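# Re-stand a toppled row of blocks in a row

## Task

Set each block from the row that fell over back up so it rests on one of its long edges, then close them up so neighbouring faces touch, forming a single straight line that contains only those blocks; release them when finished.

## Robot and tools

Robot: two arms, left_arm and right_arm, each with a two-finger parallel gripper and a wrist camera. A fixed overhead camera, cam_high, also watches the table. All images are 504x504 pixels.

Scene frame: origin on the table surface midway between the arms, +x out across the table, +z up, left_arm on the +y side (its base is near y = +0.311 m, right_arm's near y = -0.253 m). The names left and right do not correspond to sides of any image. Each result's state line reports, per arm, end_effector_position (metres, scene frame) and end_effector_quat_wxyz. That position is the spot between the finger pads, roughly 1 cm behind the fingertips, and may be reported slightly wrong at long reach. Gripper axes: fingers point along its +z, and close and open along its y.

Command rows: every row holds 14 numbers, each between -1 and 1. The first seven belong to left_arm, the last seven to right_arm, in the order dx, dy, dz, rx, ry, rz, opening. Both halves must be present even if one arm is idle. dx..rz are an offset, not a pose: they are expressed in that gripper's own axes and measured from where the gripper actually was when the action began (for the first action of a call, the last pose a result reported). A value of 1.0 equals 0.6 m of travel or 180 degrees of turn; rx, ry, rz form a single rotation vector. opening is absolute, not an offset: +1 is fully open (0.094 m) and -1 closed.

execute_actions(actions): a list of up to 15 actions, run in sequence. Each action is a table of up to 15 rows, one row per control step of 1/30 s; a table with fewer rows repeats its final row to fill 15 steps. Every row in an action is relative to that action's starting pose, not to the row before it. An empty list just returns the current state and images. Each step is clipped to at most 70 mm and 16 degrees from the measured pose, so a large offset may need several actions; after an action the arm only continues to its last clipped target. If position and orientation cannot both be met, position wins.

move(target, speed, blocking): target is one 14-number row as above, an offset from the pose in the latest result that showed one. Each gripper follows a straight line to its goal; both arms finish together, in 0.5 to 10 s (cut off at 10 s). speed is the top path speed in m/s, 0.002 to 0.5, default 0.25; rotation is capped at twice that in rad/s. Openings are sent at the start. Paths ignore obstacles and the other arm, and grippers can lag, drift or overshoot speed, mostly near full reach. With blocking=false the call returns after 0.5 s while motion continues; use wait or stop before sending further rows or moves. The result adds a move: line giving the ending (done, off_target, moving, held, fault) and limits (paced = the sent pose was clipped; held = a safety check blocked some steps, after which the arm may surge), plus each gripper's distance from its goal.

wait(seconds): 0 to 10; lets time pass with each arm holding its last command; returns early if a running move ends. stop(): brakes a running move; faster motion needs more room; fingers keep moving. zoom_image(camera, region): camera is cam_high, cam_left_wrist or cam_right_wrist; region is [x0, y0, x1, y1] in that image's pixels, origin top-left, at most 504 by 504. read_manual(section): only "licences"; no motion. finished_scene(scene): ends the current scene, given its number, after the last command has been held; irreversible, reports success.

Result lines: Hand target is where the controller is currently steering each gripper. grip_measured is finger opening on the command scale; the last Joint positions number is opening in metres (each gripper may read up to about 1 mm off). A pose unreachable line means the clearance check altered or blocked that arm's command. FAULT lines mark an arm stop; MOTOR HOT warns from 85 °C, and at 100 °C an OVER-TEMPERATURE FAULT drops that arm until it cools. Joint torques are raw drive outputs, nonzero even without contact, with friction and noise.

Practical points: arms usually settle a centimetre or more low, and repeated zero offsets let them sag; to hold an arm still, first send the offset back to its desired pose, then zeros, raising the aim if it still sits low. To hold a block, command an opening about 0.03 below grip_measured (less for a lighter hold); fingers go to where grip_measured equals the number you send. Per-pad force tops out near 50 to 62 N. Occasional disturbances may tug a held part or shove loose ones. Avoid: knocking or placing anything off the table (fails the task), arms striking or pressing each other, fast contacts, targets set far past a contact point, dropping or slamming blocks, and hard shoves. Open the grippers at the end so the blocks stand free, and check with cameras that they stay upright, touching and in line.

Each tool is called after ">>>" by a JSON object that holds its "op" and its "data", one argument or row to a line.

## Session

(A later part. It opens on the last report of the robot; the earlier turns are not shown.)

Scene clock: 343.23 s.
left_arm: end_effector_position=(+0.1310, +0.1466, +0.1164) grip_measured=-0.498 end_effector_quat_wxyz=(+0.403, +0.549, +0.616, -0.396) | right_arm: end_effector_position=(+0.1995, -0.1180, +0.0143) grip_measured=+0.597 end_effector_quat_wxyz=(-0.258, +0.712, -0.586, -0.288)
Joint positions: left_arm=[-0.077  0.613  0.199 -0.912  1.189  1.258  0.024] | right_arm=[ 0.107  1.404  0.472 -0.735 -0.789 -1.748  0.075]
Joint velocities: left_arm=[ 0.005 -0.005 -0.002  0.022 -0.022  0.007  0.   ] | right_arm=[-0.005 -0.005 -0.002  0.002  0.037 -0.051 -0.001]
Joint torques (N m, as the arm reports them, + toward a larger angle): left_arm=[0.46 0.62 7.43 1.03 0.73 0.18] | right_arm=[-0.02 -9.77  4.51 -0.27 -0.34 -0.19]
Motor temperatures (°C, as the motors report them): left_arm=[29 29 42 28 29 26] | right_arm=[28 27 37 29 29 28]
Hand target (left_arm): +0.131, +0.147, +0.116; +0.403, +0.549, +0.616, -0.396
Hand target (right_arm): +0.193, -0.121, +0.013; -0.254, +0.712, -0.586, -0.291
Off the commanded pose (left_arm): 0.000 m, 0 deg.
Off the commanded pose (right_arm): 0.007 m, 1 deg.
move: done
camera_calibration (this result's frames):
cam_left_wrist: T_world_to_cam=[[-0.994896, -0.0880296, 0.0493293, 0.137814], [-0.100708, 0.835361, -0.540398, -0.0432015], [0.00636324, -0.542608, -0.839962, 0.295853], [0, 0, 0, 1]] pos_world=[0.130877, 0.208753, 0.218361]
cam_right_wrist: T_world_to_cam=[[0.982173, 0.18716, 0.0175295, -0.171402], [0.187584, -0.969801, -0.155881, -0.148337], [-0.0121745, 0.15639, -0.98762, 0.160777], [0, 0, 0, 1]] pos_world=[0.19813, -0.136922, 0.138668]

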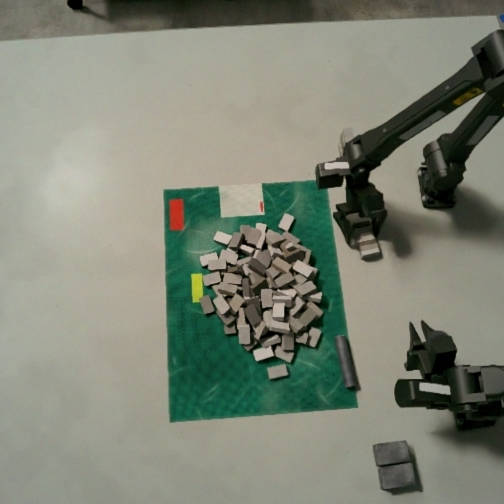

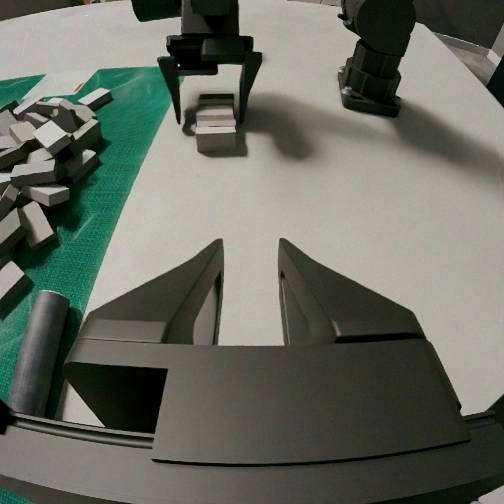

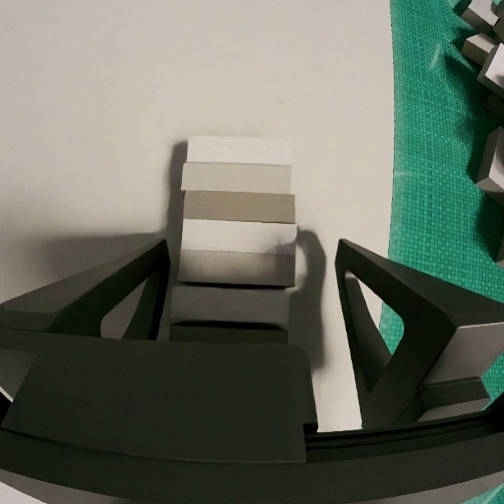

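>>> {"op": "move", "data": {
  "target": [0,0,0,0,0,0,-0.5,0,0,0,0,0,0,0.15]
}}

>>> {"op": "move", "data": {
  "target": [0,0,0,0,0,0,-0.5,0,0,0,0,0,0,0.6]
}}

>>> {"op": "move", "data": {
  "target": [0,0,0,0,0,0,-0.5,0.07,0,-0.07,0,0,0,0.6],
  "speed": 0.05
}}

>>> {"op": "move", "data": {
  "target": [0,0,0,0,0,0,-0.5,0,0,0,0,0,0,-0.5]
}}

Scene clock: 350.00 s.
left_arm: end_effector_position=(+0.1310, +0.1466, +0.1164) grip_measured=-0.498 end_effector_quat_wxyz=(+0.403, +0.549, +0.616, -0.396) | right_arm: end_effector_position=(+0.1994, -0.1181, +0.0143) grip_measured=+0.153 end_effector_quat_wxyz=(-0.258, +0.714, -0.584, -0.287)
Joint positions: left_arm=[-0.077  0.613  0.199 -0.912  1.189  1.258  0.024] | right_arm=[ 0.107  1.404  0.472 -0.735 -0.789 -1.753  0.054]
Joint velocities: left_arm=[-0.005 -0.015 -0.002  0.002  0.022 -0.066 -0.001] | right_arm=[ 0.005  0.005  0.007  0.012 -0.022 -0.081  0.   ]
Joint torques (N m, as the arm reports them, + toward a larger angle): left_arm=[0.11 0.95 7.49 0.99 0.73 0.18] | right_arm=[ 1.21 -7.79  5.62  0.33 -0.53 -0.01]
Motor temperatures (°C, as the motors report them): left_arm=[29 29 42 28 29 26] | right_arm=[28 27 36 29 29 28]
Hand target (left_arm): +0.131, +0.147, +0.116; +0.403, +0.549, +0.616, -0.396
Hand target (right_arm): +0.199, -0.118, +0.014; -0.258, +0.712, -0.586, -0.288
Off the commanded pose (left_arm): 0.000 m, 0 deg.
Off the commanded pose (right_arm): 0.000 m, 0 deg.
move: done
camera_calibration (this result's frames):
cam_left_wrist: T_world_to_cam=[[-0.994896, -0.0880296, 0.0493293, 0.137814], [-0.100708, 0.835361, -0.540398, -0.0432015], [0.00636324, -0.542608, -0.839962, 0.295853], [0, 0, 0, 1]] pos_world=[0.130877, 0.208753, 0.218361]
cam_right_wrist: T_world_to_cam=[[0.981449, 0.190608, 0.0206333, -0.17081], [0.19148, -0.969113, -0.155418, -0.149081], [-0.00962788, 0.156486, -0.987633, 0.160249], [0, 0, 0, 1]] pos_world=[0.19773, -0.136995, 0.138622]

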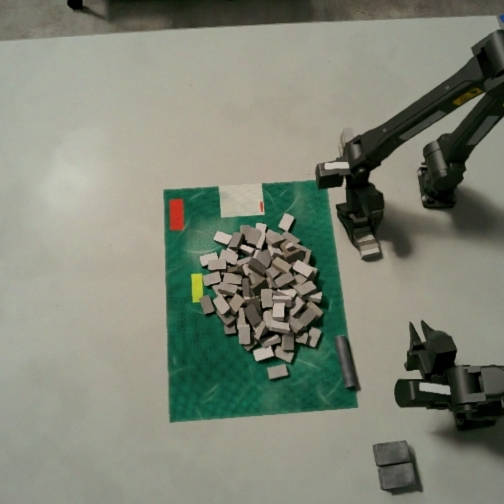

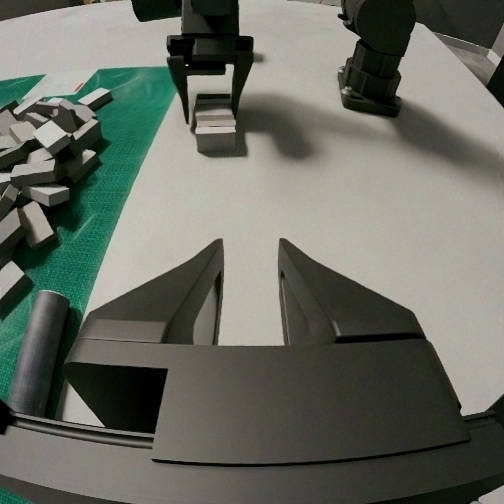

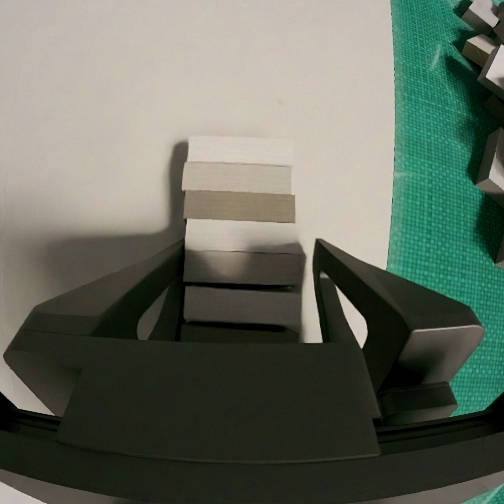

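Scene clock: 350.50 s.
left_arm: end_effector_position=(+0.1310, +0.1466, +0.1164) grip_measured=-0.498 end_effector_quat_wxyz=(+0.403, +0.549, +0.616, -0.396) | right_arm: end_effector_position=(+0.1994, -0.1181, +0.0143) grip_measured=+0.597 end_effector_quat_wxyz=(-0.258, +0.714, -0.584, -0.287)
Joint positions: left_arm=[-0.077  0.613  0.199 -0.912  1.189  1.258  0.024] | right_arm=[ 0.107  1.404  0.472 -0.735 -0.789 -1.753  0.075]
Joint velocities: left_arm=[-0.005 -0.015  0.007  0.012  0.037 -0.007  0.001] | right_arm=[ 0.015 -0.015 -0.002  0.002 -0.022  0.051 -0.   ]
Joint torques (N m, as the arm reports them, + toward a larger angle): left_arm=[0.14 0.56 7.42 0.95 0.74 0.19] | right_arm=[ 1.   -8.22  5.58  0.22 -0.49 -0.12]
Motor temperatures (°C, as the motors report them): left_arm=[29 29 42 28 29 26] | right_arm=[28 27 35 29 29 28]
Hand target (left_arm): +0.131, +0.147, +0.116; +0.403, +0.549, +0.616, -0.396
Hand target (right_arm): +0.199, -0.118, +0.014; -0.258, +0.714, -0.584, -0.287
Off the commanded pose (left_arm): 0.000 m, 0 deg.
Off the commanded pose (right_arm): 0.000 m, 0 deg.
move: done
camera_calibration (this result's frames):
cam_left_wrist: T_world_to_cam=[[-0.994896, -0.0880296, 0.0493293, 0.137814], [-0.100708, 0.835361, -0.540398, -0.0432015], [0.00636324, -0.542608, -0.839962, 0.295853], [0, 0, 0, 1]] pos_world=[0.130877, 0.208753, 0.218361]
cam_right_wrist: T_world_to_cam=[[0.981449, 0.190608, 0.0206333, -0.17081], [0.19148, -0.969113, -0.155418, -0.149081], [-0.00962788, 0.156486, -0.987633, 0.160249], [0, 0, 0, 1]] pos_world=[0.19773, -0.136995, 0.138622]

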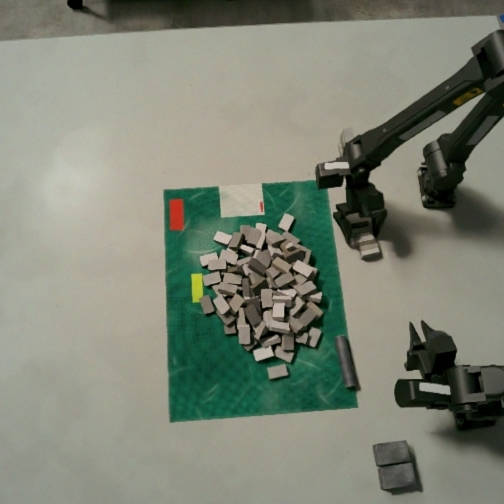

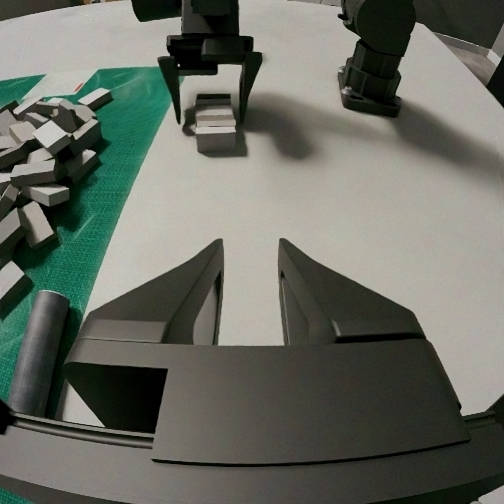

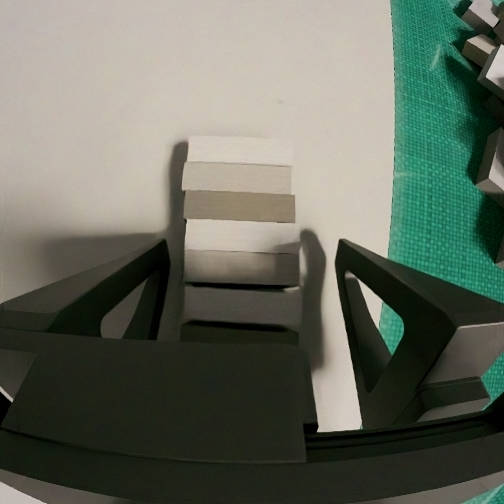

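Scene clock: 352.10 s.
left_arm: end_effector_position=(+0.1310, +0.1466, +0.1164) grip_measured=-0.498 end_effector_quat_wxyz=(+0.403, +0.549, +0.616, -0.396) | right_arm: end_effector_position=(+0.1982, -0.1718, +0.0121) grip_measured=+0.597 end_effector_quat_wxyz=(-0.258, +0.707, -0.588, -0.297)
Joint positions: left_arm=[-0.077  0.613  0.199 -0.912  1.189  1.258  0.024] | right_arm=[-0.115  1.478  0.518 -0.935 -0.754 -2.049  0.075]
Joint velocities: left_arm=[-0.005 -0.005  0.012  0.022  0.022  0.007 -0.   ] | right_arm=[-0.005 -0.005  0.002 -0.007 -0.007  0.007  0.   ]
Joint torques (N m, as the arm reports them, + toward a larger angle): left_arm=[-0.02  0.66  7.46  0.96  0.74  0.18] | right_arm=[-0.04 -8.17  7.99 -0.87 -0.15 -0.3 ]
Motor temperatures (°C, as the motors report them): left_arm=[29 29 42 28 29 26] | right_arm=[28 27 35 29 29 28]
Hand target (left_arm): +0.131, +0.147, +0.116; +0.403, +0.549, +0.616, -0.396
Hand target (right_arm): +0.210, -0.177, +0.014; -0.259, +0.713, -0.583, -0.290
Off the commanded pose (left_arm): 0.000 m, 0 deg.
Off the commanded pose (right_arm): 0.013 m, 1 deg.
move: off_target (right_arm)
camera_calibration (this result's frames):
cam_left_wrist: T_world_to_cam=[[-0.994896, -0.0880296, 0.0493293, 0.137814], [-0.100708, 0.835361, -0.540398, -0.0432015], [0.00636324, -0.542608, -0.839962, 0.295853], [0, 0, 0, 1]] pos_world=[0.130877, 0.208753, 0.218361]
cam_right_wrist: T_world_to_cam=[[0.983163, 0.182703, 0.00322565, -0.160854], [0.180579, -0.968733, -0.170142, -0.198786], [-0.0279606, 0.16786, -0.985414, 0.172056], [0, 0, 0, 1]] pos_world=[0.198854, -0.192063, 0.136243]

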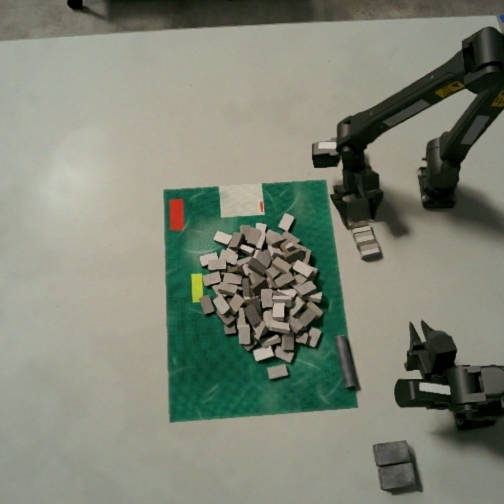

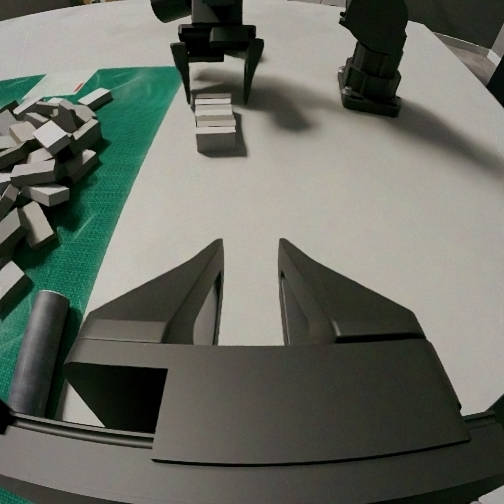

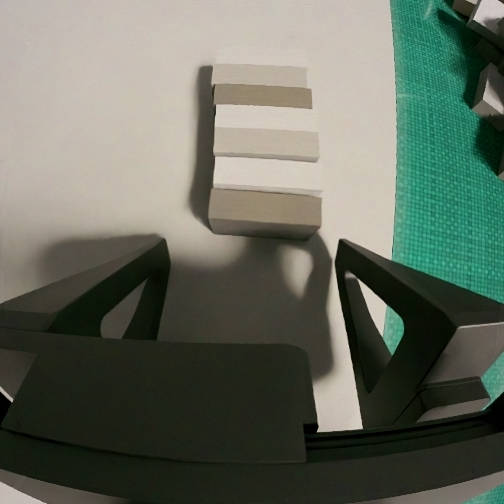

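Scene clock: 352.60 s.
left_arm: end_effector_position=(+0.1310, +0.1466, +0.1164) grip_measured=-0.498 end_effector_quat_wxyz=(+0.403, +0.549, +0.616, -0.396) | right_arm: end_effector_position=(+0.1982, -0.1718, +0.0121) grip_measured=-0.497 end_effector_quat_wxyz=(-0.258, +0.707, -0.588, -0.297)
Joint positions: left_arm=[-0.077  0.613  0.199 -0.912  1.189  1.258  0.024] | right_arm=[-0.115  1.478  0.518 -0.935 -0.754 -2.049  0.024]
Joint velocities: left_arm=[-0.005 -0.005 -0.017 -0.007  0.037  0.125 -0.   ] | right_arm=[-0.005 -0.005  0.002 -0.007 -0.022  0.007 -0.   ]
Joint torques (N m, as the arm reports them, + toward a larger angle): left_arm=[-0.01  0.77  7.54  1.01  0.74  0.17] | right_arm=[ 0.89 -8.66  4.84 -0.33 -0.42 -0.07]
Motor temperatures (°C, as the motors report them): left_arm=[29 29 42 28 29 26] | right_arm=[28 27 35 29 29 28]
Hand target (left_arm): +0.131, +0.147, +0.116; +0.403, +0.549, +0.616, -0.396
Hand target (right_arm): +0.198, -0.172, +0.012; -0.258, +0.707, -0.588, -0.297
Off the commanded pose (left_arm): 0.000 m, 0 deg.
Off the commanded pose (right_arm): 0.000 m, 0 deg.
move: done
camera_calibration (this result's frames):
cam_left_wrist: T_world_to_cam=[[-0.994896, -0.0880296, 0.0493293, 0.137814], [-0.100708, 0.835361, -0.540398, -0.0432015], [0.00636324, -0.542608, -0.839962, 0.295853], [0, 0, 0, 1]] pos_world=[0.130877, 0.208753, 0.218361]
cam_right_wrist: T_world_to_cam=[[0.983114, 0.182962, 0.00350131, -0.160804], [0.180881, -0.968677, -0.170136, -0.198837], [-0.0277367, 0.167896, -0.985414, 0.172018], [0, 0, 0, 1]] pos_world=[0.198825, -0.192069, 0.136242]

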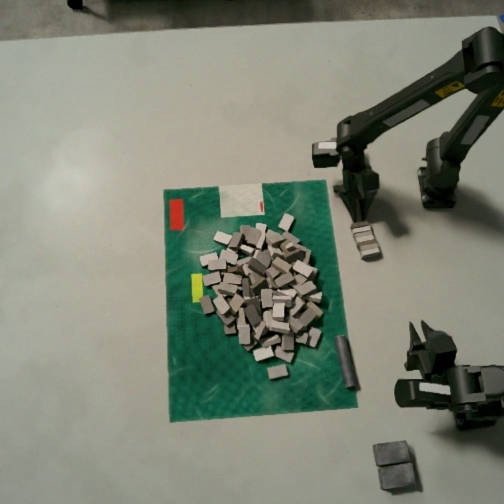

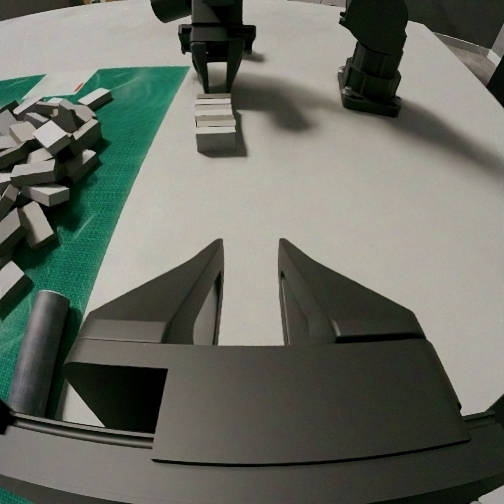

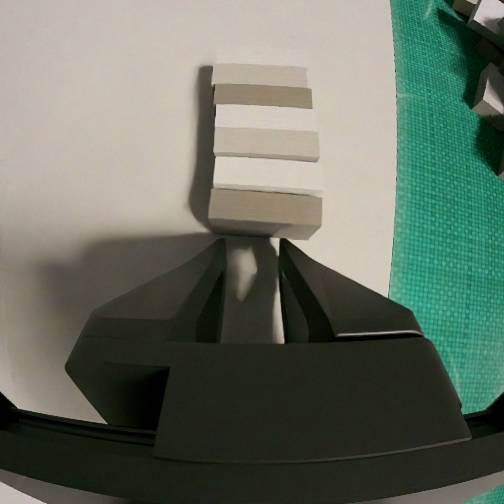

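>>> {"op": "move", "data": {
  "target": [0,0,0,0,0,0,-0.5,-0.014,-0.005,0.014,0,0,0,-0.5],
  "speed": 0.03
}}

>>> {"op": "move", "data": {
  "target": [0,0,0,0,0,0,-0.5,0.03,0,-0.15,0,0,0,-0.5],
  "speed": 0.1
}}

Scene clock: 370.80 s.
left_arm: end_effector_position=(+0.1310, +0.1466, +0.1164) grip_measured=-0.498 end_effector_quat_wxyz=(+0.403, +0.549, +0.616, -0.396) | right_arm: end_effector_position=(+0.2004, -0.1631, +0.0122) grip_measured=-0.497 end_effector_quat_wxyz=(-0.255, +0.706, -0.589, -0.299)
Joint positions: left_arm=[-0.077  0.613  0.199 -0.912  1.189  1.258  0.024] | right_arm=[-0.078  1.475  0.518 -0.911 -0.762 -1.999  0.024]
Joint velocities: left_arm=[-0.005 -0.005  0.002 -0.002 -0.037  0.022  0.001] | right_arm=[-0.015  0.005 -0.012 -0.007  0.022  0.007  0.001]
Joint torques (N m, as the arm reports them, + toward a larger angle): left_arm=[0.11 0.66 7.52 0.99 0.72 0.2 ] | right_arm=[ 2.23 -9.76  4.11  0.2  -0.66  0.03]
Motor temperatures (°C, as the motors report them): left_arm=[29 29 43 28 29 26] | right_arm=[28 27 34 29 29 28]
Hand target (left_arm): +0.131, +0.147, +0.116; +0.403, +0.549, +0.616, -0.396
Hand target (right_arm): +0.199, -0.160, +0.013; -0.258, +0.707, -0.588, -0.296
Off the commanded pose (left_arm): 0.000 m, 0 deg.
Off the commanded pose (right_arm): 0.004 m, 0 deg.
move: done
camera_calibration (this result's frames):
cam_left_wrist: T_world_to_cam=[[-0.994896, -0.0880296, 0.0493293, 0.137814], [-0.100708, 0.835361, -0.540398, -0.0432015], [0.00636324, -0.542608, -0.839962, 0.295853], [0, 0, 0, 1]] pos_world=[0.130877, 0.208753, 0.218361]
cam_right_wrist: T_world_to_cam=[[0.983065, 0.183215, -0.00386126, -0.164385], [0.179936, -0.969035, -0.169096, -0.190731], [-0.0347226, 0.165538, -0.985592, 0.171733], [0, 0, 0, 1]] pos_world=[0.201883, -0.183135, 0.136372]

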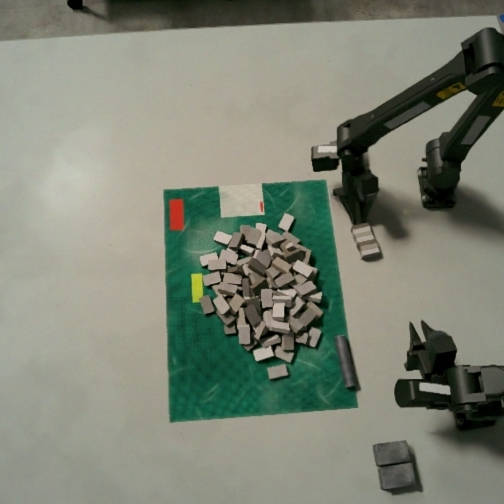

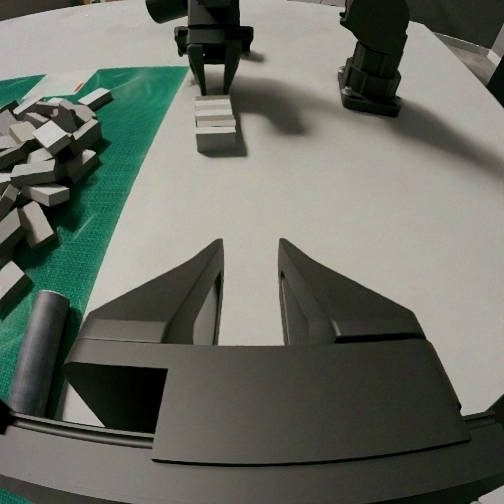

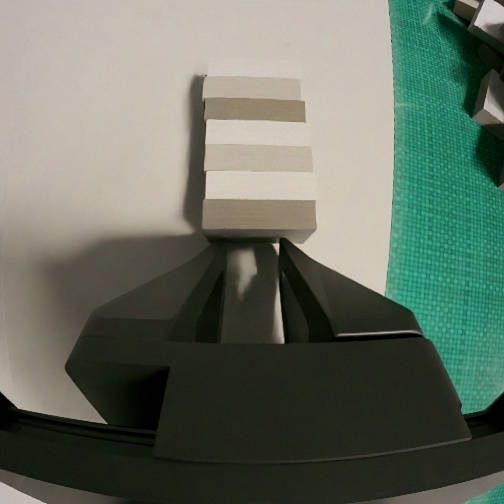

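Scene clock: 372.07 s.
left_arm: end_effector_position=(+0.1310, +0.1466, +0.1164) grip_measured=-0.498 end_effector_quat_wxyz=(+0.403, +0.549, +0.616, -0.396) | right_arm: end_effector_position=(+0.2000, -0.2325, +0.0520) grip_measured=-0.497 end_effector_quat_wxyz=(-0.211, +0.671, -0.655, -0.275)
Joint positions: left_arm=[-0.077  0.613  0.199 -0.912  1.189  1.258  0.024] | right_arm=[-0.302  1.369  0.605 -1.194 -0.608 -2.071  0.024]
Joint velocities: left_arm=[-0.005 -0.005 -0.002 -0.012 -0.022 -0.007 -0.   ] | right_arm=[ 0.005  0.005 -0.012 -0.007 -0.007  0.066  0.001]
Joint torques (N m, as the arm reports them, + toward a larger angle): left_arm=[-0.17  0.38  7.48  1.05  0.77  0.16] | right_arm=[ 0.57 -9.24  9.99 -1.13 -0.26 -0.25]
Motor temperatures (°C, as the motors report them): left_arm=[29 29 43 28 29 26] | right_arm=[28 27 34 29 29 28]
Hand target (left_arm): +0.131, +0.147, +0.116; +0.403, +0.549, +0.616, -0.396
Hand target (right_arm): +0.212, -0.239, +0.062; -0.216, +0.678, -0.652, -0.262
Off the commanded pose (left_arm): 0.000 m, 0 deg.
Off the commanded pose (right_arm): 0.018 m, 10 deg.
joint sent to its limit (right arm) — the command would take joint 6 (wrist roll) past its lower limit, so that joint was sent only as far as its limit.
move: off_target (right_arm)
camera_calibration (this result's frames):
cam_left_wrist: T_world_to_cam=[[-0.994896, -0.0880296, 0.0493293, 0.137814], [-0.100708, 0.835361, -0.540398, -0.0432015], [0.00636324, -0.542608, -0.839962, 0.295853], [0, 0, 0, 1]] pos_world=[0.130877, 0.208753, 0.218361]
cam_right_wrist: T_world_to_cam=[[0.994214, 0.0588319, -0.0898785, -0.177787], [0.0528352, -0.996306, -0.0677031, -0.237395], [-0.0935296, 0.0625625, -0.993649, 0.210636], [0, 0, 0, 1]] pos_world=[0.209002, -0.239236, 0.177247]

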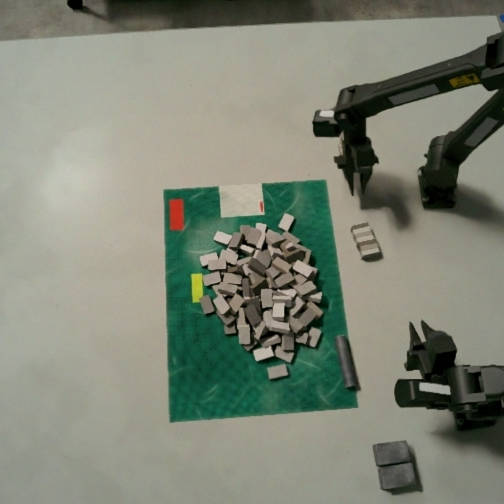

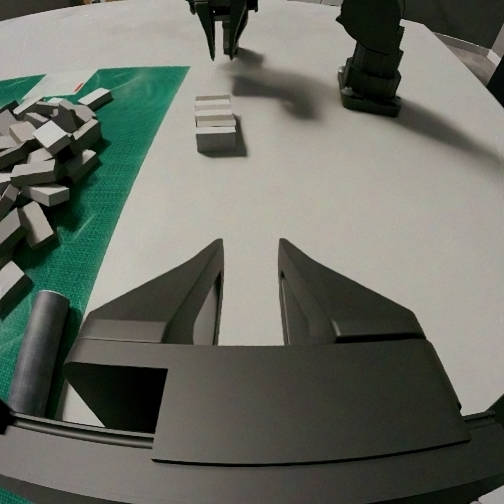

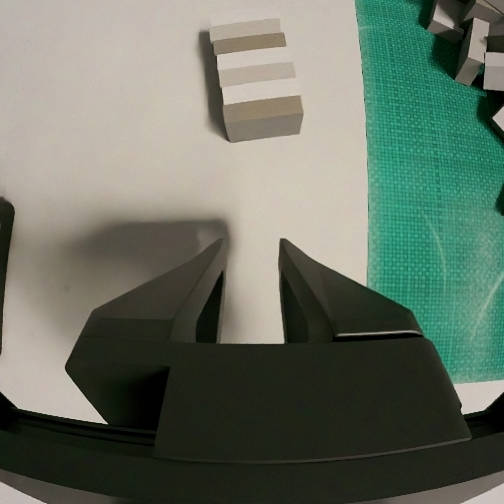

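>>> {"op": "finished_scene", "data": {
  "scene": 1
}}

The scene is finished: the task was done.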